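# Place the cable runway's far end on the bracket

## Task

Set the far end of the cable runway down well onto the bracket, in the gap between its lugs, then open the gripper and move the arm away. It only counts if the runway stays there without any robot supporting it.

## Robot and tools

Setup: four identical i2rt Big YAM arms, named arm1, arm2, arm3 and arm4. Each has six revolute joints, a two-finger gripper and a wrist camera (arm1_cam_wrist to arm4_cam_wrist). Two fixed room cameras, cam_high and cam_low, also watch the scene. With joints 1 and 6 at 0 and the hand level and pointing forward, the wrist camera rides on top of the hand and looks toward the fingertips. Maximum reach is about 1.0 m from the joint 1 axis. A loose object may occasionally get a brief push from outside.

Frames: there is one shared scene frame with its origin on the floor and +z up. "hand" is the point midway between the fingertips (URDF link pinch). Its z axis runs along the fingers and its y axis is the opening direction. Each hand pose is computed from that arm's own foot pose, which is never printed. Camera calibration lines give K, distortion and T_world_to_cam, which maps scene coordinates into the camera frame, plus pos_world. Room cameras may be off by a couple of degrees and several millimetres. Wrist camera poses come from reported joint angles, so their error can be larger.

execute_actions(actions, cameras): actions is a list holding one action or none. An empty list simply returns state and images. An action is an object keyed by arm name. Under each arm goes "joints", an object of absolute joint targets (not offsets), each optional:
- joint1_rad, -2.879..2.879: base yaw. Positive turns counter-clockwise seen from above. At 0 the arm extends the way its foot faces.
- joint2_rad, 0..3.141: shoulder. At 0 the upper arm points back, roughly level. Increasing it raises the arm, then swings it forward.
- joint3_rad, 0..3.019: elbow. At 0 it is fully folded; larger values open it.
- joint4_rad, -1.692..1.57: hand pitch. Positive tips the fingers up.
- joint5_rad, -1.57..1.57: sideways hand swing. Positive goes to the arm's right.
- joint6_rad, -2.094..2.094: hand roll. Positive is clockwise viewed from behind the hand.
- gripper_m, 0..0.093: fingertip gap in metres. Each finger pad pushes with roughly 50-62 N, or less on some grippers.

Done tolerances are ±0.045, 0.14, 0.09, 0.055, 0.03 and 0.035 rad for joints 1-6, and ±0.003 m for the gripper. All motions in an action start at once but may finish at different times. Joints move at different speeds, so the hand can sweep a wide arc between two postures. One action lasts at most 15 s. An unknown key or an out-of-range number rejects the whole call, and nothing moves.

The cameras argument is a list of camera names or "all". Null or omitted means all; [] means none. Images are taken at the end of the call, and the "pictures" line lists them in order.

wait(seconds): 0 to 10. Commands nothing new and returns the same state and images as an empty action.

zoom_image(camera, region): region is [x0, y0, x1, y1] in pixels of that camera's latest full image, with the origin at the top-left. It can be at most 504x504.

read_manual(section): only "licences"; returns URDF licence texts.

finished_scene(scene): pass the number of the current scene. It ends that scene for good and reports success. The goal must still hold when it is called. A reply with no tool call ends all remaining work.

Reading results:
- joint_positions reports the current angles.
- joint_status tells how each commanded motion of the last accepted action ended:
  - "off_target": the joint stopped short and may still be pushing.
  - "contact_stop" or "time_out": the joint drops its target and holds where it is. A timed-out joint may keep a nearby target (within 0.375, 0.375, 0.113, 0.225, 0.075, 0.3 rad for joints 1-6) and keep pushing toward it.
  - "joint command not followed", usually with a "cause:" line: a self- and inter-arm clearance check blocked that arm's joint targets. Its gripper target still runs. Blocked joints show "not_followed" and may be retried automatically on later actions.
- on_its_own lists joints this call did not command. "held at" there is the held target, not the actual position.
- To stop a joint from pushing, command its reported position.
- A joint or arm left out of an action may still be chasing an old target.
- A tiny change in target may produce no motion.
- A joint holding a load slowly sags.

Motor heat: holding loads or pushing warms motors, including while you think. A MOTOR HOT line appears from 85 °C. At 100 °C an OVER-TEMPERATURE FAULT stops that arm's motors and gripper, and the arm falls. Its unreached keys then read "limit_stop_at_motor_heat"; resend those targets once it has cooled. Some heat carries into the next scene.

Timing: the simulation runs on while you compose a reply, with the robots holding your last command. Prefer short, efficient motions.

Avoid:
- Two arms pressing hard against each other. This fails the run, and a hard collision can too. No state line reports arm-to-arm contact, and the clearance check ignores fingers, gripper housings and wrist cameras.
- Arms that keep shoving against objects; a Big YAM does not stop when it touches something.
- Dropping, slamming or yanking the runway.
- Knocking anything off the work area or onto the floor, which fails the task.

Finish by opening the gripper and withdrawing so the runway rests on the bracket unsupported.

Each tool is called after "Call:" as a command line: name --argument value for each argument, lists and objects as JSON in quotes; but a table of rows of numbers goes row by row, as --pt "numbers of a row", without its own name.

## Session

Call:
execute_actions --actions '[]'

Scene clock: 0.00 s.
arm1.joint_positions: joint1_rad=-0.242 joint2_rad=+0.527 joint3_rad=+1.383 joint4_rad=-1.453 joint5_rad=-0.126 joint6_rad=-0.463 gripper_m=+0.095
arm1.joint_status: not commanded
arm1.hand: x=-0.9475 y=-0.3021 z=+1.3619 quat_wxyz=(-0.418, +0.661, -0.587, -0.209) (m; scene frame)
arm2.joint_positions: joint1_rad=-0.171 joint2_rad=+0.573 joint3_rad=+1.436 joint4_rad=-1.548 joint5_rad=-0.236 joint6_rad=+0.505 gripper_m=+0.094
arm2.joint_status: not commanded
arm2.hand: x=-0.3137 y=+0.3443 z=+1.3050 quat_wxyz=(-0.398, -0.814, -0.377, +0.192) (m; scene frame)
arm3.joint_positions: joint1_rad=-0.128 joint2_rad=+0.438 joint3_rad=+1.400 joint4_rad=-1.197 joint5_rad=+0.109 joint6_rad=-0.335 gripper_m=+0.095
arm3.joint_status: not commanded
arm3.hand: x=+0.6367 y=-0.3743 z=+1.4527 quat_wxyz=(-0.532, +0.619, -0.484, -0.318) (m; scene frame)
arm4.joint_positions: joint1_rad=+0.240 joint2_rad=+0.512 joint3_rad=+1.446 joint4_rad=-1.261 joint5_rad=+0.245 joint6_rad=+0.182 gripper_m=+0.094
arm4.joint_status: not commanded
arm4.hand: x=+1.2342 y=+0.3190 z=+1.3757 quat_wxyz=(-0.443, -0.589, -0.553, +0.389) (m; scene frame)
pictures: arm1_cam_wrist, arm2_cam_wrist, arm3_cam_wrist, arm4_cam_wrist, cam_high, cam_low
camera_calibration (this result's frames):
arm1_cam_wrist: T_world_to_cam=[[0.950454, -0.0470333, 0.307286, 0.468685], [0.0491142, -0.953353, -0.297834, 0.170438], [0.30696, 0.29817, -0.903809, 1.73153], [0, 0, 0, 1]] pos_world=[-0.985345, -0.331759, 1.47172]
arm2_cam_wrist: T_world_to_cam=[[-0.77269, 0.398844, -0.493835, 0.256981], [0.529404, 0.834157, -0.15464, 0.0832466], [0.350259, -0.380927, -0.855695, 1.48148], [0, 0, 0, 1]] pos_world=[-0.364407, 0.392401, 1.40748]
arm3_cam_wrist: T_world_to_cam=[[0.936199, -0.038854, 0.349317, -1.1186], [0.189449, -0.781349, -0.594646, 0.449602], [0.296043, 0.622884, -0.724137, 1.21811], [0, 0, 0, 1]] pos_world=[0.601446, -0.450909, 1.54018]
arm4_cam_wrist: T_world_to_cam=[[-0.993537, -0.00113132, -0.113507, 1.38257], [0.065597, 0.810355, -0.582255, 0.468271], [0.0926394, -0.585938, -0.805044, 1.30491], [0, 0, 0, 1]] pos_world=[1.22203, 0.386695, 1.4801]
Images, in order (width x height): arm1_cam_wrist 504x504, arm2_cam_wrist 504x504, arm3_cam_wrist 504x504, arm4_cam_wrist 504x504, cam_high 504x504, cam_low 504x504.

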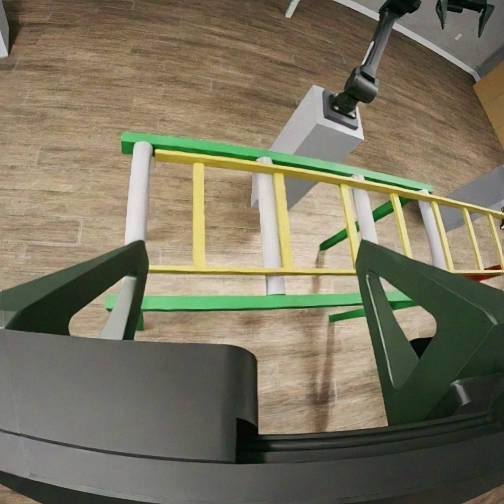

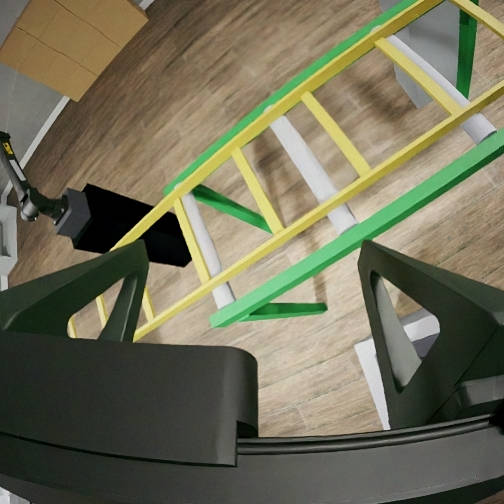

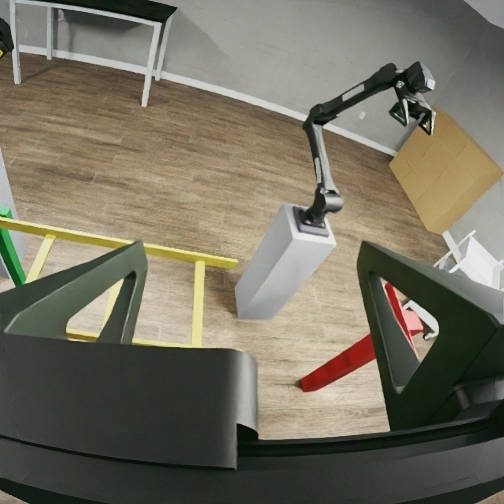

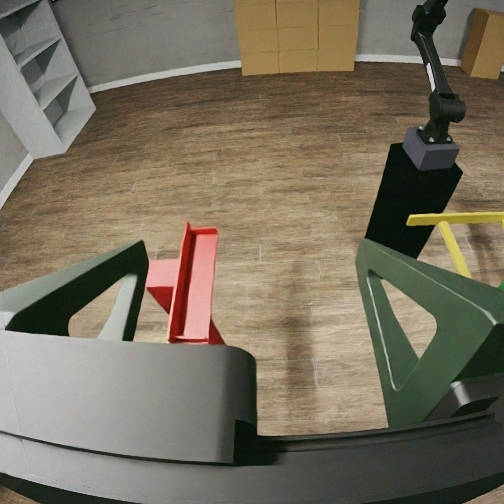

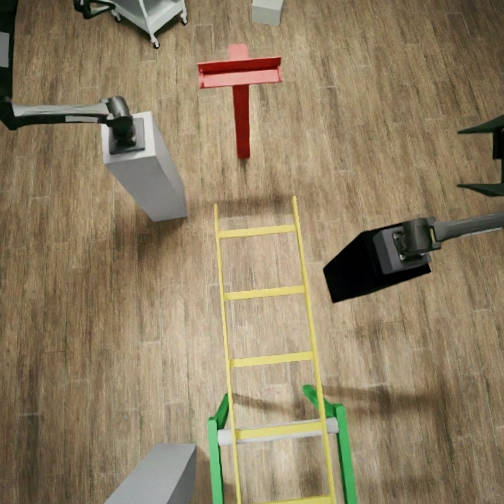

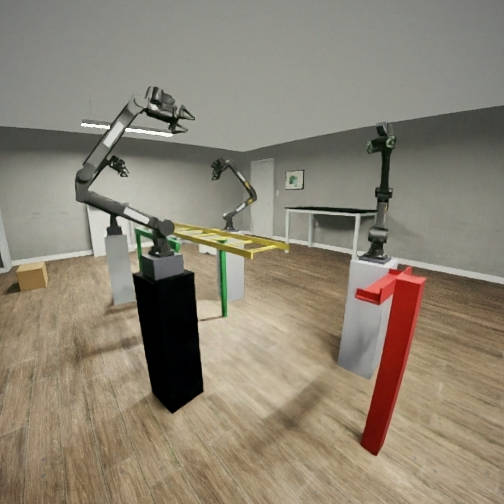

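Call:
execute_actions --actions '[{"arm3":{"joints":{"joint1_rad":0.112,"joint2_rad":1.65,"joint3_rad":1.2,"joint4_rad":-1.11,"joint5_rad":0,"joint6_rad":0.24,"gripper_m":0.09}}}]' --cameras '["arm3_cam_wrist"]'

Call:
execute_actions --actions '[{"arm3":{"joints":{"joint2_rad":1.855,"joint3_rad":1.075,"joint4_rad":-0.765}}}]' --cameras '["arm3_cam_wrist","cam_low"]'

Scene clock: 11.80 s.
arm1.joint_positions: joint1_rad=-0.242 joint2_rad=+0.527 joint3_rad=+1.383 joint4_rad=-1.453 joint5_rad=-0.126 joint6_rad=-0.463 gripper_m=+0.095
arm1.joint_status: not commanded
arm1.hand: x=-0.9475 y=-0.3021 z=+1.3619 quat_wxyz=(-0.418, +0.661, -0.587, -0.209) (m; scene frame)
arm2.joint_positions: joint1_rad=-0.171 joint2_rad=+0.573 joint3_rad=+1.436 joint4_rad=-1.548 joint5_rad=-0.236 joint6_rad=+0.505 gripper_m=+0.094
arm2.joint_status: not commanded
arm2.hand: x=-0.3137 y=+0.3443 z=+1.3050 quat_wxyz=(-0.398, -0.814, -0.377, +0.192) (m; scene frame)
arm3.joint_positions: joint1_rad=+0.107 joint2_rad=+1.646 joint3_rad=+1.206 joint4_rad=-1.116 joint5_rad=+0.003 joint6_rad=+0.230 gripper_m=+0.090
arm3.joint_status: all done
arm3.hand: x=+0.5166 y=-0.0842 z=+0.9365 quat_wxyz=(-0.007, +0.705, -0.709, -0.002) (m; scene frame)
arm4.joint_positions: joint1_rad=+0.240 joint2_rad=+0.512 joint3_rad=+1.446 joint4_rad=-1.261 joint5_rad=+0.245 joint6_rad=+0.182 gripper_m=+0.094
arm4.joint_status: not commanded
arm4.hand: x=+1.2342 y=+0.3190 z=+1.3757 quat_wxyz=(-0.443, -0.589, -0.553, +0.389) (m; scene frame)
pictures: arm3_cam_wrist
camera_calibration (this result's frames):
arm3_cam_wrist: T_world_to_cam=[[0.999879, -0.00904532, 0.01269, -0.52977], [-0.0147463, -0.812517, 0.58275, -0.607758], [0.00503964, -0.582867, -0.812552, 0.830762], [0, 0, 0, 1]] pos_world=[0.516557, -0.0143821, 1.03593]
Images, in order (width x height): arm3_cam_wrist 504x504.

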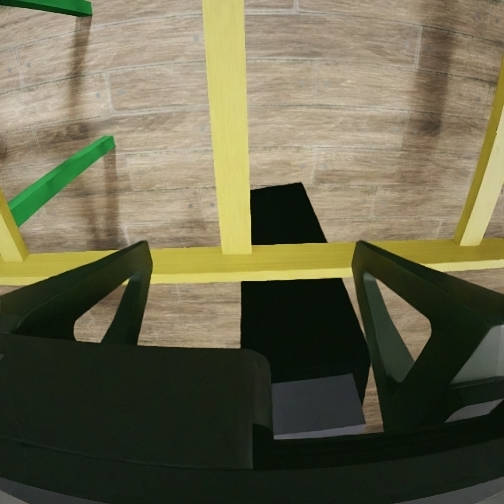

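Scene clock: 12.90 s.
arm1.joint_positions: joint1_rad=-0.242 joint2_rad=+0.527 joint3_rad=+1.383 joint4_rad=-1.453 joint5_rad=-0.126 joint6_rad=-0.463 gripper_m=+0.095
arm1.joint_status: not commanded
arm1.hand: x=-0.9475 y=-0.3021 z=+1.3619 quat_wxyz=(-0.418, +0.661, -0.587, -0.209) (m; scene frame)
arm2.joint_positions: joint1_rad=-0.171 joint2_rad=+0.573 joint3_rad=+1.436 joint4_rad=-1.548 joint5_rad=-0.236 joint6_rad=+0.505 gripper_m=+0.094
arm2.joint_status: not commanded
arm2.hand: x=-0.3137 y=+0.3443 z=+1.3050 quat_wxyz=(-0.398, -0.814, -0.377, +0.192) (m; scene frame)
arm3.joint_positions: joint1_rad=+0.107 joint2_rad=+1.866 joint3_rad=+1.070 joint4_rad=-0.776 joint5_rad=+0.003 joint6_rad=+0.230 gripper_m=+0.090
arm3.joint_status: all done
arm3.hand: x=+0.5183 y=-0.0875 z=+0.7963 quat_wxyz=(-0.003, +0.705, -0.709, +0.005) (m; scene frame)
arm4.joint_positions: joint1_rad=+0.240 joint2_rad=+0.512 joint3_rad=+1.446 joint4_rad=-1.261 joint5_rad=+0.245 joint6_rad=+0.182 gripper_m=+0.094
arm4.joint_status: not commanded
arm4.hand: x=+1.2342 y=+0.3190 z=+1.3757 quat_wxyz=(-0.443, -0.589, -0.553, +0.389) (m; scene frame)
pictures: arm3_cam_wrist, cam_low
camera_calibration (this result's frames):
arm3_cam_wrist: T_world_to_cam=[[0.999829, -0.00892542, 0.0162127, -0.532441], [-0.0168188, -0.803757, 0.59472, -0.536375], [0.00772294, -0.594891, -0.803769, 0.705409], [0, 0, 0, 1]] pos_world=[0.51788, -0.0162257, 0.894611]
Images, in order (width x height): arm3_cam_wrist 504x504, cam_low 504x504.

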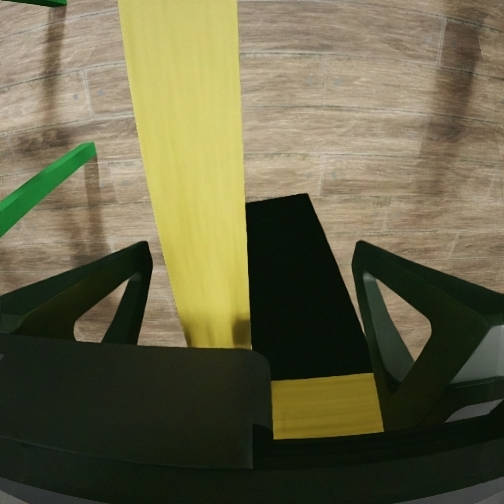

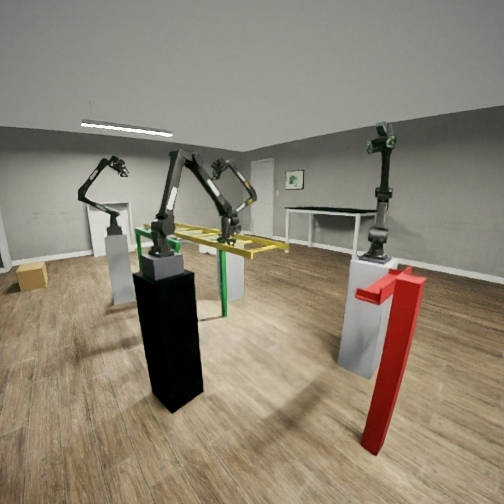

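Call:
execute_actions --actions '[{"arm3":{"joints":{"gripper_m":0,"joint1_rad":0.135,"joint6_rad":0.27}}}]' --cameras '[]'

Call:
execute_actions --actions '[{"arm3":{"joints":{"joint1_rad":-0.25,"joint2_rad":1.74,"joint3_rad":1.13,"joint4_rad":-0.81,"joint6_rad":-0.138}}}]' --cameras '[]'

Call:
execute_actions --actions '[{"arm3":{"joints":{"joint1_rad":-0.59,"joint2_rad":1.74,"joint3_rad":1.39,"joint4_rad":-0.9,"joint6_rad":-0.474}}}]' --cameras '["cam_high","cam_low"]'

Scene clock: 27.23 s.
arm1.joint_positions: joint1_rad=-0.242 joint2_rad=+0.527 joint3_rad=+1.383 joint4_rad=-1.453 joint5_rad=-0.126 joint6_rad=-0.463 gripper_m=+0.095
arm1.joint_status: not commanded
arm1.hand: x=-0.9475 y=-0.3021 z=+1.3619 quat_wxyz=(-0.418, +0.661, -0.587, -0.209) (m; scene frame)
arm2.joint_positions: joint1_rad=-0.171 joint2_rad=+0.573 joint3_rad=+1.436 joint4_rad=-1.548 joint5_rad=-0.236 joint6_rad=+0.505 gripper_m=+0.094
arm2.joint_status: not commanded
arm2.hand: x=-0.3137 y=+0.3443 z=+1.3050 quat_wxyz=(-0.398, -0.814, -0.377, +0.192) (m; scene frame)
arm3.joint_positions: joint1_rad=+0.134 joint2_rad=+1.866 joint3_rad=+1.070 joint4_rad=-0.766 joint5_rad=-0.001 joint6_rad=+0.241 gripper_m=+0.024
arm3.joint_status: gripper_m off_target (ended at +0.024, target +0.000); the others done
arm3.hand: x=+0.5046 y=-0.0883 z=+0.7962 quat_wxyz=(-0.003, +0.711, -0.703, +0.000) (m; scene frame)
arm4.joint_positions: joint1_rad=+0.240 joint2_rad=+0.512 joint3_rad=+1.446 joint4_rad=-1.261 joint5_rad=+0.245 joint6_rad=+0.182 gripper_m=+0.094
arm4.joint_status: not commanded
arm4.hand: x=+1.2342 y=+0.3190 z=+1.3757 quat_wxyz=(-0.443, -0.589, -0.553, +0.389) (m; scene frame)
pictures: none
No camera images: the call's "cameras" was empty. Leave "cameras" out to get every camera's image.

Scene clock: 29.53 s.
arm1.joint_positions: joint1_rad=-0.242 joint2_rad=+0.527 joint3_rad=+1.383 joint4_rad=-1.453 joint5_rad=-0.126 joint6_rad=-0.463 gripper_m=+0.095
arm1.joint_status: not commanded
arm1.hand: x=-0.9475 y=-0.3021 z=+1.3619 quat_wxyz=(-0.418, +0.661, -0.587, -0.209) (m; scene frame)
arm2.joint_positions: joint1_rad=-0.171 joint2_rad=+0.573 joint3_rad=+1.436 joint4_rad=-1.548 joint5_rad=-0.236 joint6_rad=+0.505 gripper_m=+0.094
arm2.joint_status: not commanded
arm2.hand: x=-0.3137 y=+0.3443 z=+1.3050 quat_wxyz=(-0.398, -0.814, -0.377, +0.192) (m; scene frame)
arm3.joint_positions: joint1_rad=-0.239 joint2_rad=+1.862 joint3_rad=+1.070 joint4_rad=-0.804 joint5_rad=-0.005 joint6_rad=-0.140 gripper_m=+0.024
arm3.joint_status: all done
arm3.hand: x=+0.6758 y=-0.0858 z=+0.7995 quat_wxyz=(+0.010, +0.713, -0.701, +0.009) (m; scene frame)
arm4.joint_positions: joint1_rad=+0.240 joint2_rad=+0.512 joint3_rad=+1.446 joint4_rad=-1.261 joint5_rad=+0.245 joint6_rad=+0.182 gripper_m=+0.094
arm4.joint_status: not commanded
arm4.hand: x=+1.2342 y=+0.3190 z=+1.3757 quat_wxyz=(-0.443, -0.589, -0.553, +0.389) (m; scene frame)
pictures: none
No camera images: the call's "cameras" was empty. Leave "cameras" out to get every camera's image.

Scene clock: 31.83 s.
arm1.joint_positions: joint1_rad=-0.242 joint2_rad=+0.527 joint3_rad=+1.383 joint4_rad=-1.453 joint5_rad=-0.126 joint6_rad=-0.463 gripper_m=+0.095
arm1.joint_status: not commanded
arm1.hand: x=-0.9475 y=-0.3021 z=+1.3619 quat_wxyz=(-0.418, +0.661, -0.587, -0.209) (m; scene frame)
arm2.joint_positions: joint1_rad=-0.171 joint2_rad=+0.573 joint3_rad=+1.436 joint4_rad=-1.548 joint5_rad=-0.236 joint6_rad=+0.505 gripper_m=+0.094
arm2.joint_status: not commanded
arm2.hand: x=-0.3137 y=+0.3443 z=+1.3050 quat_wxyz=(-0.398, -0.814, -0.377, +0.192) (m; scene frame)
arm3.joint_positions: joint1_rad=-0.579 joint2_rad=+1.925 joint3_rad=+1.238 joint4_rad=-0.889 joint5_rad=-0.003 joint6_rad=-0.481 gripper_m=+0.024
arm3.joint_status: joint2_rad time_out (moved +0.064 of -0.122); joint3_rad time_out (moved +0.168 of +0.320); the others done
arm3.on_its_own: joint2_rad reads +1.925 and still pushes toward +1.740 since a time_out; joint3_rad reads +1.238 and still pushes toward +1.351 since a time_out
arm3.hand: x=+0.8478 y=-0.0826 z=+0.8183 quat_wxyz=(+0.002, +0.714, -0.700, +0.003) (m; scene frame)
arm4.joint_positions: joint1_rad=+0.240 joint2_rad=+0.512 joint3_rad=+1.446 joint4_rad=-1.261 joint5_rad=+0.245 joint6_rad=+0.182 gripper_m=+0.094
arm4.joint_status: not commanded
arm4.hand: x=+1.2342 y=+0.3190 z=+1.3757 quat_wxyz=(-0.443, -0.589, -0.553, +0.389) (m; scene frame)
pictures: cam_high, cam_low
Images, in order (width x height): cam_high 504x504, cam_low 504x504.

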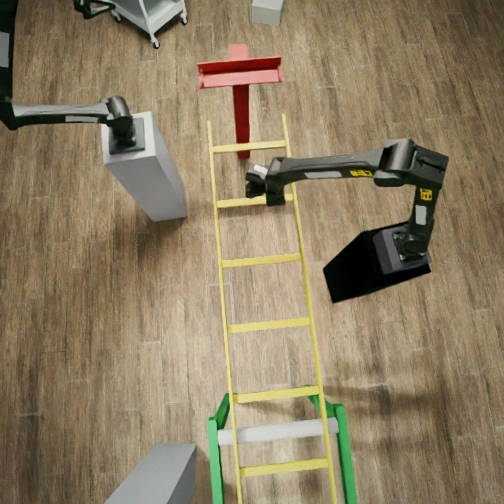

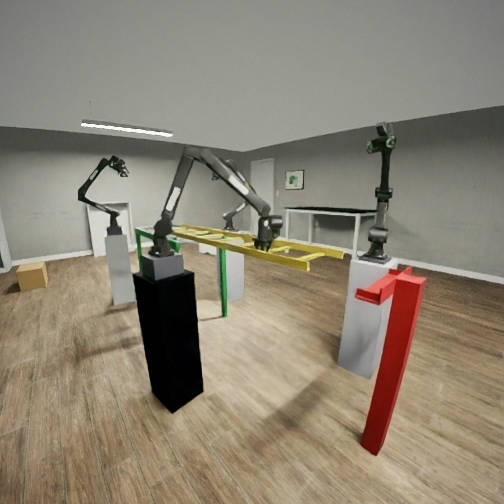

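Call:
execute_actions --actions '[{"arm3":{"joints":{"joint1_rad":-0.8,"joint2_rad":1.86,"joint3_rad":1.82,"joint4_rad":-1.07,"joint6_rad":-0.68}}}]' --cameras '["cam_high","cam_low"]'

Call:
zoom_image --camera "cam_low" --region '[290, 220, 440, 320]'

Scene clock: 39.30 s.
arm1.joint_positions: joint1_rad=-0.242 joint2_rad=+0.527 joint3_rad=+1.383 joint4_rad=-1.453 joint5_rad=-0.126 joint6_rad=-0.463 gripper_m=+0.095
arm1.joint_status: not commanded
arm1.hand: x=-0.9475 y=-0.3021 z=+1.3619 quat_wxyz=(-0.418, +0.661, -0.587, -0.209) (m; scene frame)
arm2.joint_positions: joint1_rad=-0.171 joint2_rad=+0.573 joint3_rad=+1.436 joint4_rad=-1.548 joint5_rad=-0.236 joint6_rad=+0.505 gripper_m=+0.094
arm2.joint_status: not commanded
arm2.hand: x=-0.3137 y=+0.3443 z=+1.3050 quat_wxyz=(-0.398, -0.814, -0.377, +0.192) (m; scene frame)
arm3.joint_positions: joint1_rad=-0.778 joint2_rad=+2.083 joint3_rad=+1.617 joint4_rad=-1.070 joint5_rad=+0.001 joint6_rad=-0.698 gripper_m=+0.024
arm3.joint_status: joint2_rad time_out (moved +0.158 of -0.065); joint3_rad time_out (moved +0.378 of +0.582); the others done
arm3.on_its_own: joint2_rad reads +2.083 and still pushes toward +1.860 since a time_out; joint3_rad reads +1.617 and still pushes toward +1.729 since a time_out (your +1.820 is given up)
arm3.hand: x=+0.9987 y=-0.0539 z=+0.8551 quat_wxyz=(-0.018, +0.720, -0.694, +0.002) (m; scene frame)
arm4.joint_positions: joint1_rad=+0.240 joint2_rad=+0.512 joint3_rad=+1.446 joint4_rad=-1.261 joint5_rad=+0.245 joint6_rad=+0.182 gripper_m=+0.094
arm4.joint_status: not commanded
arm4.hand: x=+1.2342 y=+0.3190 z=+1.3757 quat_wxyz=(-0.443, -0.589, -0.553, +0.389) (m; scene frame)
pictures: cam_high, cam_low
Images, in order (width x height): cam_high 504x504, cam_low 504x504.

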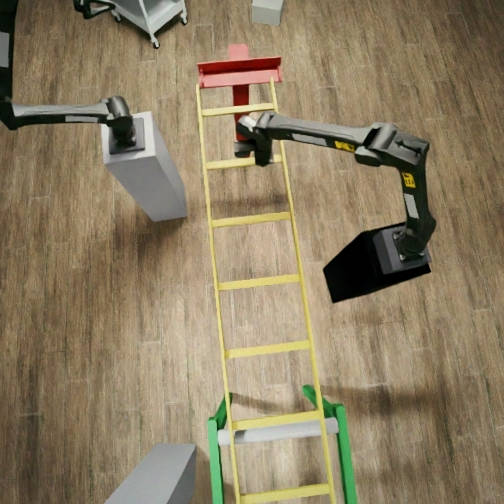

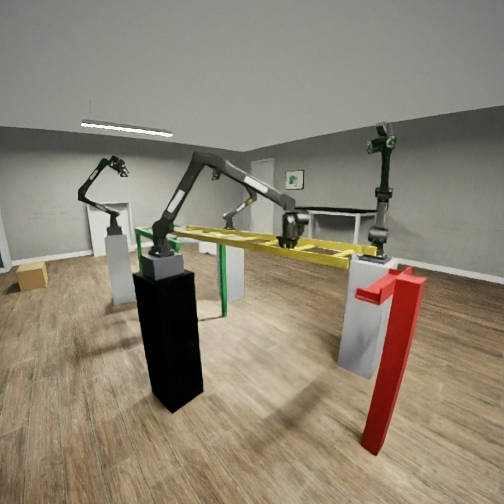

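Region (290, 220, 440, 320) of cam_low's 504x504 image, scaled by 3.360, with more detail than that image has.

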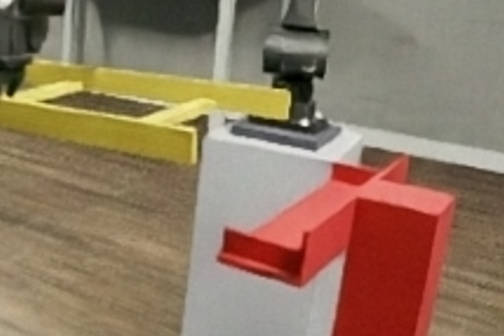

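Call:
execute_actions --actions '[{"arm3":{"joints":{"joint1_rad":-0.93,"joint2_rad":2.02,"joint3_rad":2.11,"joint4_rad":-1.173,"joint6_rad":-0.8}}}]' --cameras '["cam_high","cam_low"]'

Call:
zoom_image --camera "cam_low" --region '[290, 220, 440, 320]'

Call:
zoom_image --camera "cam_high" --region '[170, 40, 310, 150]'

Scene clock: 48.67 s.
arm1.joint_positions: joint1_rad=-0.242 joint2_rad=+0.527 joint3_rad=+1.383 joint4_rad=-1.453 joint5_rad=-0.126 joint6_rad=-0.463 gripper_m=+0.095
arm1.joint_status: not commanded
arm1.hand: x=-0.9475 y=-0.3021 z=+1.3619 quat_wxyz=(-0.418, +0.661, -0.587, -0.209) (m; scene frame)
arm2.joint_positions: joint1_rad=-0.171 joint2_rad=+0.573 joint3_rad=+1.436 joint4_rad=-1.548 joint5_rad=-0.236 joint6_rad=+0.505 gripper_m=+0.094
arm2.joint_status: not commanded
arm2.hand: x=-0.3137 y=+0.3443 z=+1.3050 quat_wxyz=(-0.398, -0.814, -0.377, +0.192) (m; scene frame)
arm3.joint_positions: joint1_rad=-0.902 joint2_rad=+2.256 joint3_rad=+1.785 joint4_rad=-1.185 joint5_rad=-0.015 joint6_rad=-0.801 gripper_m=+0.025
arm3.joint_status: joint2_rad time_out (moved +0.173 of -0.063); joint3_rad time_out (moved +0.168 of +0.493); the others done
arm3.on_its_own: joint2_rad reads +2.256 and still pushes toward +2.020 since a time_out; joint3_rad reads +1.785 and still pushes toward +1.898 since a time_out (your +2.110 is given up)
arm3.hand: x=+1.0666 y=-0.0908 z=+0.8081 quat_wxyz=(+0.042, +0.712, -0.701, -0.004) (m; scene frame)
arm4.joint_positions: joint1_rad=+0.240 joint2_rad=+0.512 joint3_rad=+1.446 joint4_rad=-1.261 joint5_rad=+0.245 joint6_rad=+0.182 gripper_m=+0.094
arm4.joint_status: not commanded
arm4.hand: x=+1.2342 y=+0.3190 z=+1.3757 quat_wxyz=(-0.443, -0.589, -0.553, +0.389) (m; scene frame)
pictures: cam_high, cam_low
Images, in order (width x height): cam_high 504x504, cam_low 504x504.

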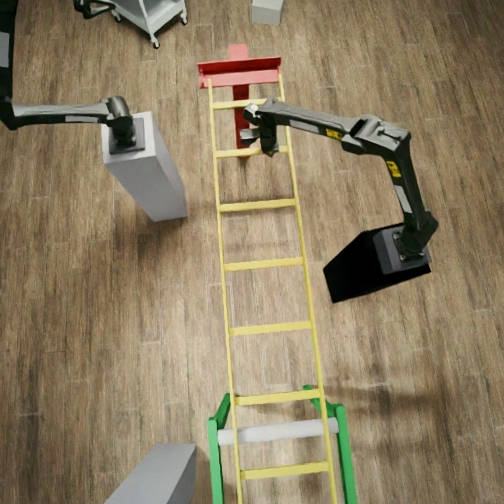

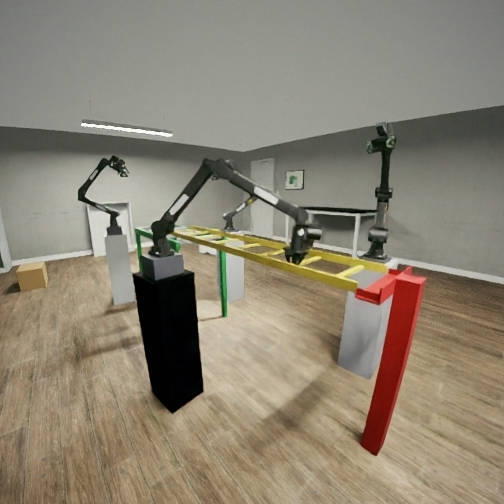

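Region (290, 220, 440, 320) of cam_low's 504x504 image, scaled by 3.360, with more detail than that image has.

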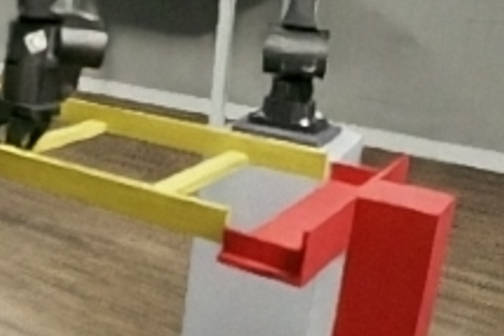

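Region (170, 40, 310, 150) of cam_high's 504x504 image, scaled by 3.600, with more detail than that image has; it fills the top 396 rows of this view, and the rest is white.

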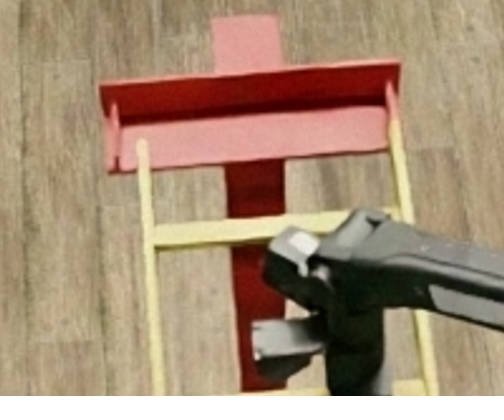

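Call:
execute_actions --actions '[{"arm3":{"joints":{"joint1_rad":-0.87,"joint2_rad":1.97,"joint3_rad":2.1,"joint4_rad":-1.173,"joint6_rad":-0.76}}}]' --cameras '["cam_high","cam_low"]'

Call:
zoom_image --camera "cam_low" --region '[290, 220, 440, 320]'

Call:
zoom_image --camera "cam_high" --region '[170, 40, 310, 150]'

Scene clock: 57.30 s.
arm1.joint_positions: joint1_rad=-0.242 joint2_rad=+0.527 joint3_rad=+1.383 joint4_rad=-1.453 joint5_rad=-0.126 joint6_rad=-0.463 gripper_m=+0.095
arm1.joint_status: not commanded
arm1.hand: x=-0.9475 y=-0.3021 z=+1.3619 quat_wxyz=(-0.418, +0.661, -0.587, -0.209) (m; scene frame)
arm2.joint_positions: joint1_rad=-0.171 joint2_rad=+0.573 joint3_rad=+1.436 joint4_rad=-1.548 joint5_rad=-0.236 joint6_rad=+0.505 gripper_m=+0.094
arm2.joint_status: not commanded
arm2.hand: x=-0.3137 y=+0.3443 z=+1.3050 quat_wxyz=(-0.398, -0.814, -0.377, +0.192) (m; scene frame)
arm3.joint_positions: joint1_rad=-0.871 joint2_rad=+2.251 joint3_rad=+1.824 joint4_rad=-1.175 joint5_rad=-0.005 joint6_rad=-0.786 gripper_m=+0.025
arm3.joint_status: joint2_rad time_out (moved -0.005 of -0.286); joint3_rad time_out (moved +0.039 of +0.315); the others done
arm3.on_its_own: joint2_rad reads +2.251 and still pushes toward +1.970 since a time_out; joint3_rad reads +1.824 and still pushes toward +1.937 since a time_out (your +2.100 is given up)
arm3.hand: x=+1.0668 y=-0.0639 z=+0.8243 quat_wxyz=(+0.014, +0.718, -0.696, +0.001) (m; scene frame)
arm4.joint_positions: joint1_rad=+0.240 joint2_rad=+0.512 joint3_rad=+1.446 joint4_rad=-1.261 joint5_rad=+0.245 joint6_rad=+0.182 gripper_m=+0.094
arm4.joint_status: not commanded
arm4.hand: x=+1.2342 y=+0.3190 z=+1.3757 quat_wxyz=(-0.443, -0.589, -0.553, +0.389) (m; scene frame)
pictures: cam_high, cam_low
Images, in order (width x height): cam_high 504x504, cam_low 504x504.

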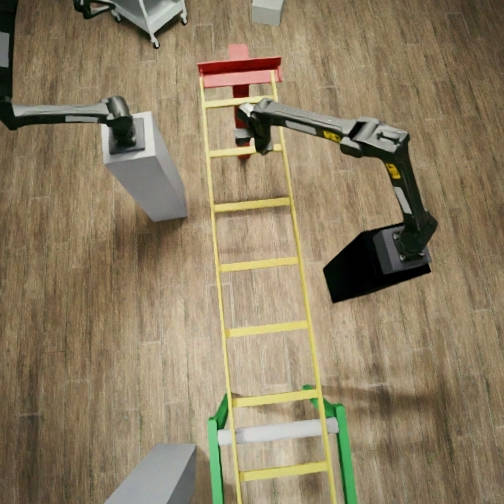

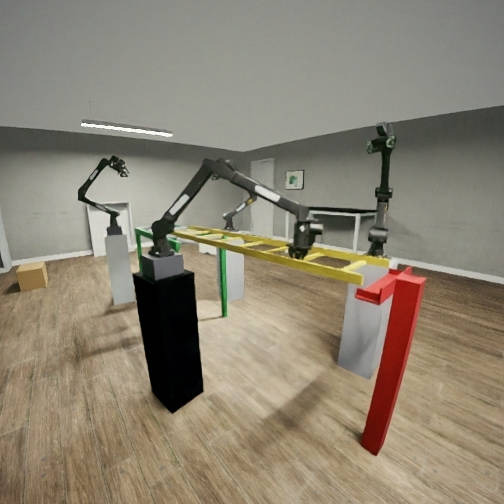

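Region (290, 220, 440, 320) of cam_low's 504x504 image, scaled by 3.360, with more detail than that image has.

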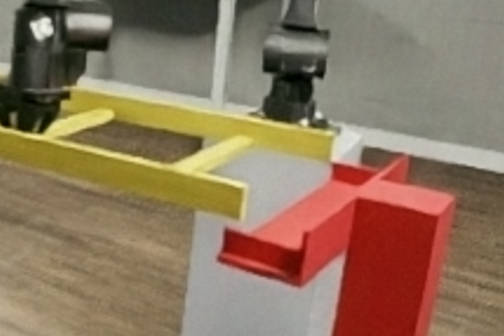

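Region (170, 40, 310, 150) of cam_high's 504x504 image, scaled by 3.600, with more detail than that image has; it fills the top 396 rows of this view, and the rest is white.

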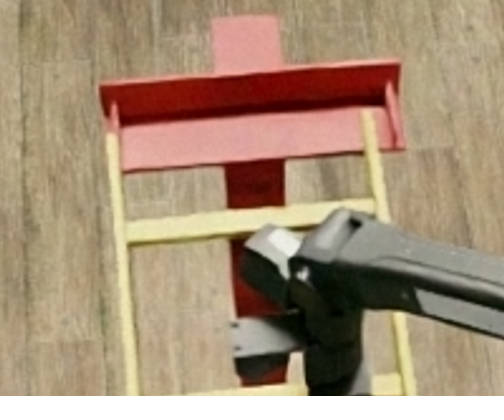

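Call:
execute_actions --actions '[{"arm3":{"joints":{"joint1_rad":-0.935,"joint2_rad":2.01,"joint3_rad":2.24,"joint4_rad":-1.17,"joint6_rad":-0.81}}}]' --cameras '["cam_high","cam_low"]'

Call:
zoom_image --camera "cam_low" --region '[290, 220, 440, 320]'

Call:
zoom_image --camera "cam_high" --region '[170, 40, 310, 150]'

Scene clock: 67.50 s.
arm1.joint_positions: joint1_rad=-0.242 joint2_rad=+0.527 joint3_rad=+1.383 joint4_rad=-1.453 joint5_rad=-0.126 joint6_rad=-0.463 gripper_m=+0.095
arm1.joint_status: not commanded
arm1.hand: x=-0.9475 y=-0.3021 z=+1.3619 quat_wxyz=(-0.418, +0.661, -0.587, -0.209) (m; scene frame)
arm2.joint_positions: joint1_rad=-0.171 joint2_rad=+0.573 joint3_rad=+1.436 joint4_rad=-1.548 joint5_rad=-0.236 joint6_rad=+0.505 gripper_m=+0.094
arm2.joint_status: not commanded
arm2.hand: x=-0.3137 y=+0.3443 z=+1.3050 quat_wxyz=(-0.398, -0.814, -0.377, +0.192) (m; scene frame)
arm3.joint_positions: joint1_rad=-0.880 joint2_rad=+2.251 joint3_rad=+1.823 joint4_rad=-1.177 joint5_rad=-0.014 joint6_rad=-0.794 gripper_m=+0.025
arm3.joint_status: joint1_rad time_out (moved -0.009 of -0.064); joint2_rad time_out (moved +0.000 of -0.241); joint3_rad time_out (moved -0.001 of +0.416); the others done
arm3.on_its_own: joint1_rad reads -0.880 and still pushes toward -0.935 since a time_out; joint2_rad reads +2.251 and still pushes toward +2.010 since a time_out; joint3_rad reads +1.823 and still pushes toward +1.936 since a time_out (your +2.240 is given up)
arm3.hand: x=+1.0694 y=-0.0677 z=+0.8238 quat_wxyz=(+0.016, +0.718, -0.696, -0.003) (m; scene frame)
arm4.joint_positions: joint1_rad=+0.240 joint2_rad=+0.512 joint3_rad=+1.446 joint4_rad=-1.261 joint5_rad=+0.245 joint6_rad=+0.182 gripper_m=+0.094
arm4.joint_status: not commanded
arm4.hand: x=+1.2342 y=+0.3190 z=+1.3757 quat_wxyz=(-0.443, -0.589, -0.553, +0.389) (m; scene frame)
pictures: cam_high, cam_low
Images, in order (width x height): cam_high 504x504, cam_low 504x504.

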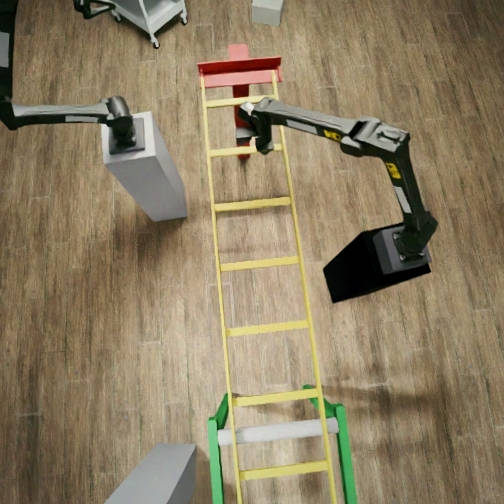

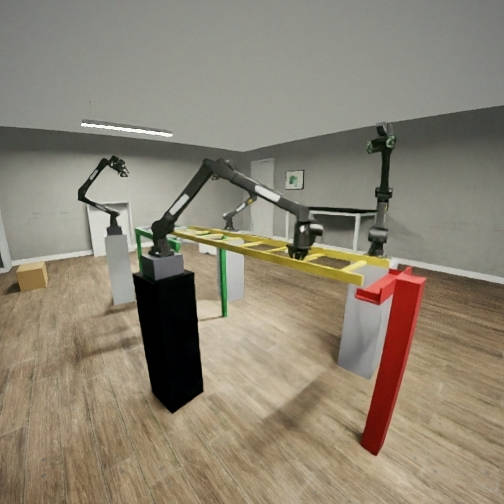

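Region (290, 220, 440, 320) of cam_low's 504x504 image, scaled by 3.360, with more detail than that image has.

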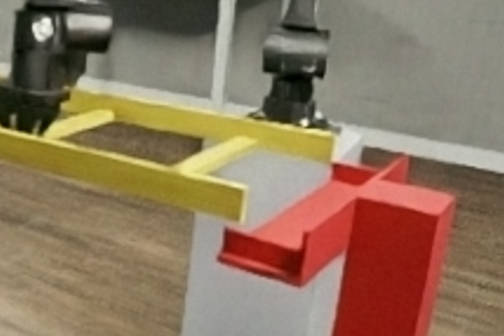

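Region (170, 40, 310, 150) of cam_high's 504x504 image, scaled by 3.600, with more detail than that image has; it fills the top 396 rows of this view, and the rest is white.

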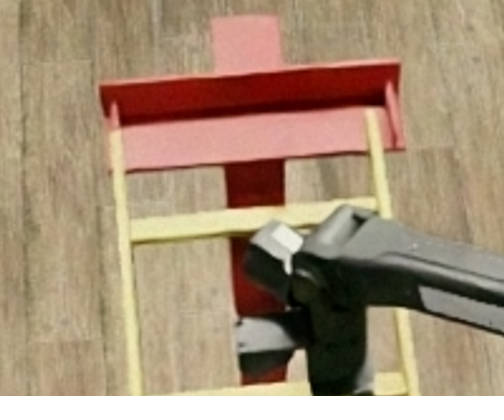

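Call:
execute_actions --actions '[{"arm3":{"joints":{"joint1_rad":-0.93,"joint2_rad":1.88,"joint3_rad":2.15,"joint4_rad":-1.17,"joint5_rad":0,"joint6_rad":-0.83}}}]' --cameras '["cam_high","cam_low","arm2_cam_wrist","arm4_cam_wrist"]'

Call:
zoom_image --camera "cam_high" --region '[170, 40, 310, 150]'

Scene clock: 80.10 s.
arm1.joint_positions: joint1_rad=-0.242 joint2_rad=+0.527 joint3_rad=+1.383 joint4_rad=-1.453 joint5_rad=-0.126 joint6_rad=-0.463 gripper_m=+0.095
arm1.joint_status: not commanded
arm1.hand: x=-0.9475 y=-0.3021 z=+1.3619 quat_wxyz=(-0.418, +0.661, -0.587, -0.209) (m; scene frame)
arm2.joint_positions: joint1_rad=-0.171 joint2_rad=+0.573 joint3_rad=+1.436 joint4_rad=-1.548 joint5_rad=-0.236 joint6_rad=+0.505 gripper_m=+0.094
arm2.joint_status: not commanded
arm2.hand: x=-0.3137 y=+0.3443 z=+1.3050 quat_wxyz=(-0.398, -0.814, -0.377, +0.192) (m; scene frame)
arm3.joint_positions: joint1_rad=-0.880 joint2_rad=+2.251 joint3_rad=+1.823 joint4_rad=-1.177 joint5_rad=-0.014 joint6_rad=-0.797 gripper_m=+0.025
arm3.joint_status: joint1_rad time_out (moved +0.000 of -0.050); joint2_rad time_out (moved +0.000 of -0.371); joint3_rad time_out (moved +0.000 of +0.327); the others done
arm3.on_its_own: joint1_rad reads -0.880 and still pushes toward -0.930 since a time_out; joint2_rad reads +2.251 and still pushes toward +1.931 since a time_out; joint3_rad reads +1.823 and still pushes toward +1.936 since a time_out (your +2.150 is given up)
arm3.hand: x=+1.0694 y=-0.0677 z=+0.8238 quat_wxyz=(+0.016, +0.719, -0.695, -0.003) (m; scene frame)
arm4.joint_positions: joint1_rad=+0.240 joint2_rad=+0.512 joint3_rad=+1.446 joint4_rad=-1.261 joint5_rad=+0.245 joint6_rad=+0.182 gripper_m=+0.094
arm4.joint_status: not commanded
arm4.hand: x=+1.2342 y=+0.3190 z=+1.3757 quat_wxyz=(-0.443, -0.589, -0.553, +0.389) (m; scene frame)
pictures: arm2_cam_wrist, arm4_cam_wrist, cam_high, cam_low
camera_calibration (this result's frames):
arm2_cam_wrist: T_world_to_cam=[[-0.77269, 0.398844, -0.493835, 0.256981], [0.529404, 0.834157, -0.15464, 0.0832466], [0.350259, -0.380927, -0.855695, 1.48148], [0, 0, 0, 1]] pos_world=[-0.364407, 0.392401, 1.40748]
arm4_cam_wrist: T_world_to_cam=[[-0.993537, -0.00113132, -0.113507, 1.38257], [0.065597, 0.810355, -0.582255, 0.468271], [0.0926394, -0.585938, -0.805044, 1.30491], [0, 0, 0, 1]] pos_world=[1.22203, 0.386695, 1.4801]
Images, in order (width x height): arm2_cam_wrist 504x504, arm4_cam_wrist 504x504, cam_high 504x504, cam_low 504x504.

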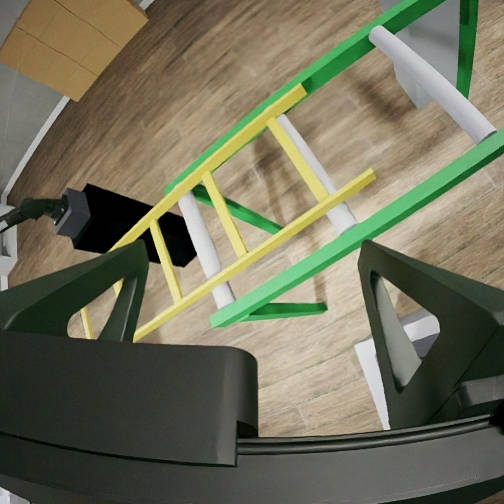

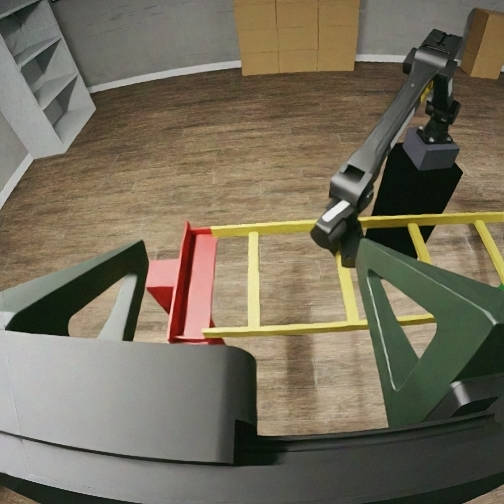

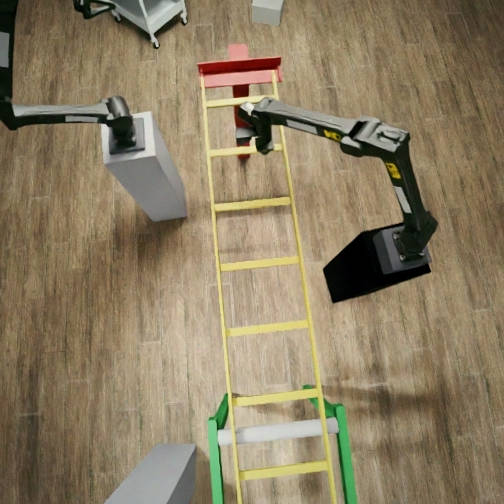

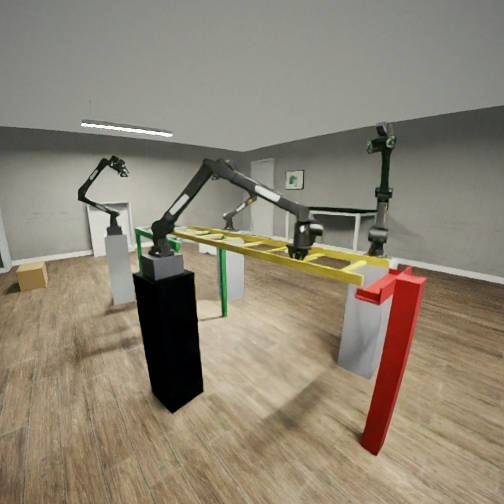

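Region (170, 40, 310, 150) of cam_high's 504x504 image, scaled by 3.600, with more detail than that image has; it fills the top 396 rows of this view, and the rest is white.

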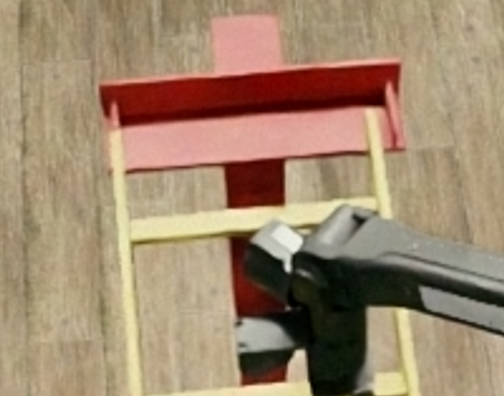

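Call:
execute_actions --actions '[{"arm3":{"joints":{"joint1_rad":-0.965,"joint2_rad":2.04,"joint3_rad":2.2,"joint4_rad":-1.14}}}]' --cameras '["cam_high","cam_low"]'

Call:
zoom_image --camera "cam_low" --region '[290, 220, 440, 320]'

Call:
zoom_image --camera "cam_high" --region '[170, 40, 310, 150]'

Scene clock: 89.13 s.
arm1.joint_positions: joint1_rad=-0.242 joint2_rad=+0.527 joint3_rad=+1.383 joint4_rad=-1.453 joint5_rad=-0.126 joint6_rad=-0.463 gripper_m=+0.095
arm1.joint_status: not commanded
arm1.hand: x=-0.9475 y=-0.3021 z=+1.3619 quat_wxyz=(-0.418, +0.661, -0.587, -0.209) (m; scene frame)
arm2.joint_positions: joint1_rad=-0.171 joint2_rad=+0.573 joint3_rad=+1.436 joint4_rad=-1.548 joint5_rad=-0.236 joint6_rad=+0.505 gripper_m=+0.094
arm2.joint_status: not commanded
arm2.hand: x=-0.3137 y=+0.3443 z=+1.3050 quat_wxyz=(-0.398, -0.814, -0.377, +0.192) (m; scene frame)
arm3.joint_positions: joint1_rad=-0.883 joint2_rad=+2.252 joint3_rad=+1.823 joint4_rad=-1.176 joint5_rad=-0.018 joint6_rad=-0.798 gripper_m=+0.025
arm3.joint_status: joint1_rad time_out (moved -0.002 of -0.085); joint2_rad time_out (moved +0.001 of -0.211); joint3_rad time_out (moved +0.000 of +0.377); the others done
arm3.on_its_own: joint1_rad reads -0.883 and still pushes toward -0.965 since a time_out; joint2_rad reads +2.252 and still pushes toward +2.040 since a time_out; joint3_rad reads +1.823 and still pushes toward +1.936 since a time_out (your +2.200 is given up)
arm3.hand: x=+1.0701 y=-0.0681 z=+0.8231 quat_wxyz=(+0.016, +0.718, -0.696, -0.005) (m; scene frame)
arm4.joint_positions: joint1_rad=+0.240 joint2_rad=+0.512 joint3_rad=+1.446 joint4_rad=-1.261 joint5_rad=+0.245 joint6_rad=+0.182 gripper_m=+0.094
arm4.joint_status: not commanded
arm4.hand: x=+1.2342 y=+0.3190 z=+1.3757 quat_wxyz=(-0.443, -0.589, -0.553, +0.389) (m; scene frame)
pictures: cam_high, cam_low
Images, in order (width x height): cam_high 504x504, cam_low 504x504.

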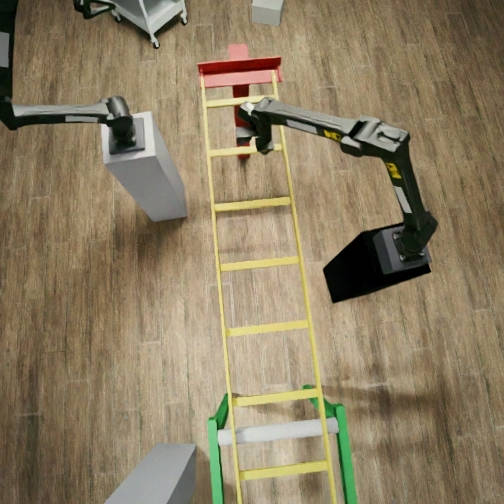

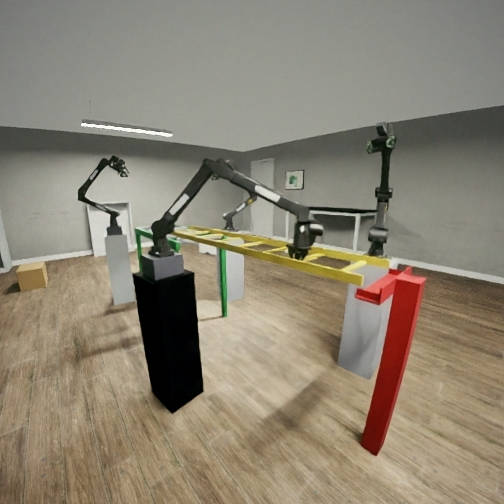

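Region (290, 220, 440, 320) of cam_low's 504x504 image, scaled by 3.360, with more detail than that image has.

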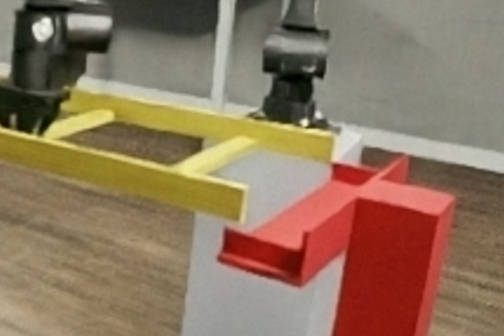

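Region (170, 40, 310, 150) of cam_high's 504x504 image, scaled by 3.600, with more detail than that image has; it fills the top 396 rows of this view, and the rest is white.

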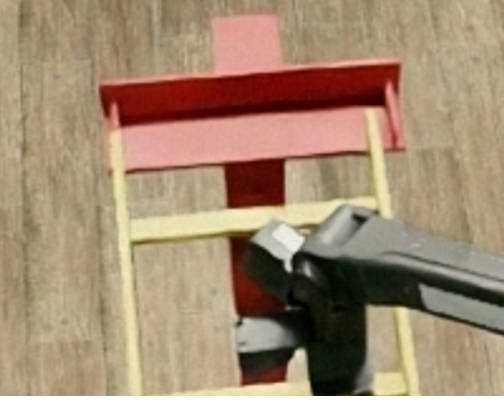

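Call:
execute_actions --actions '[{"arm3":{"joints":{"joint1_rad":-0.885,"joint2_rad":1.93,"joint3_rad":1.9,"joint4_rad":-1.15}}}]' --cameras '["cam_high","cam_low"]'

Call:
zoom_image --camera "cam_low" --region '[290, 220, 440, 320]'

Call:
zoom_image --camera "cam_high" --region '[170, 40, 310, 150]'

Scene clock: 99.60 s.
arm1.joint_positions: joint1_rad=-0.242 joint2_rad=+0.527 joint3_rad=+1.383 joint4_rad=-1.453 joint5_rad=-0.126 joint6_rad=-0.463 gripper_m=+0.095
arm1.joint_status: not commanded
arm1.hand: x=-0.9475 y=-0.3021 z=+1.3619 quat_wxyz=(-0.418, +0.661, -0.587, -0.209) (m; scene frame)
arm2.joint_positions: joint1_rad=-0.171 joint2_rad=+0.573 joint3_rad=+1.436 joint4_rad=-1.548 joint5_rad=-0.236 joint6_rad=+0.505 gripper_m=+0.094
arm2.joint_status: not commanded
arm2.hand: x=-0.3137 y=+0.3443 z=+1.3050 quat_wxyz=(-0.398, -0.814, -0.377, +0.192) (m; scene frame)
arm3.joint_positions: joint1_rad=-0.884 joint2_rad=+2.251 joint3_rad=+1.793 joint4_rad=-1.153 joint5_rad=-0.010 joint6_rad=-0.798 gripper_m=+0.025
arm3.joint_status: joint2_rad time_out (moved -0.002 of -0.322); joint3_rad time_out (moved -0.030 of +0.077); the others done
arm3.on_its_own: joint2_rad reads +2.251 and still pushes toward +1.931 since a time_out; joint3_rad reads +1.793 and still pushes toward +1.900 since a time_out
arm3.hand: x=+1.0672 y=-0.0747 z=+0.8136 quat_wxyz=(+0.019, +0.718, -0.696, -0.001) (m; scene frame)
arm4.joint_positions: joint1_rad=+0.240 joint2_rad=+0.512 joint3_rad=+1.446 joint4_rad=-1.261 joint5_rad=+0.245 joint6_rad=+0.182 gripper_m=+0.094
arm4.joint_status: not commanded
arm4.hand: x=+1.2342 y=+0.3190 z=+1.3757 quat_wxyz=(-0.443, -0.589, -0.553, +0.389) (m; scene frame)
pictures: cam_high, cam_low
Images, in order (width x height): cam_high 504x504, cam_low 504x504.

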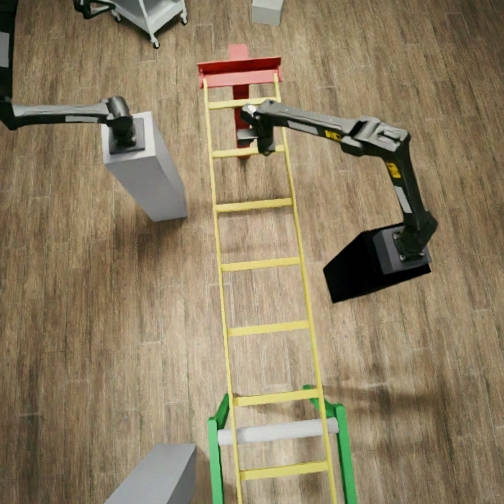

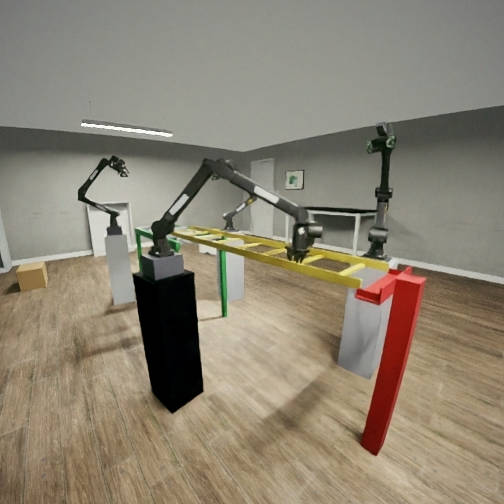

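Region (290, 220, 440, 320) of cam_low's 504x504 image, scaled by 3.360, with more detail than that image has.

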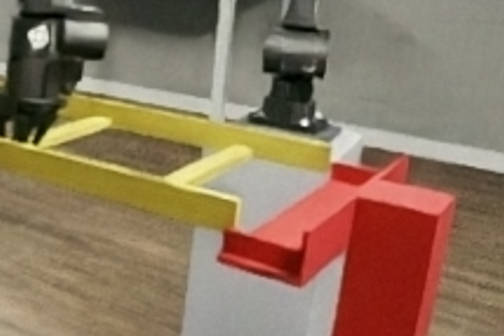

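Region (170, 40, 310, 150) of cam_high's 504x504 image, scaled by 3.600, with more detail than that image has; it fills the top 396 rows of this view, and the rest is white.

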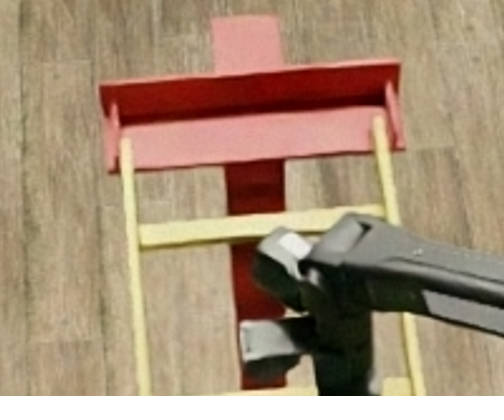

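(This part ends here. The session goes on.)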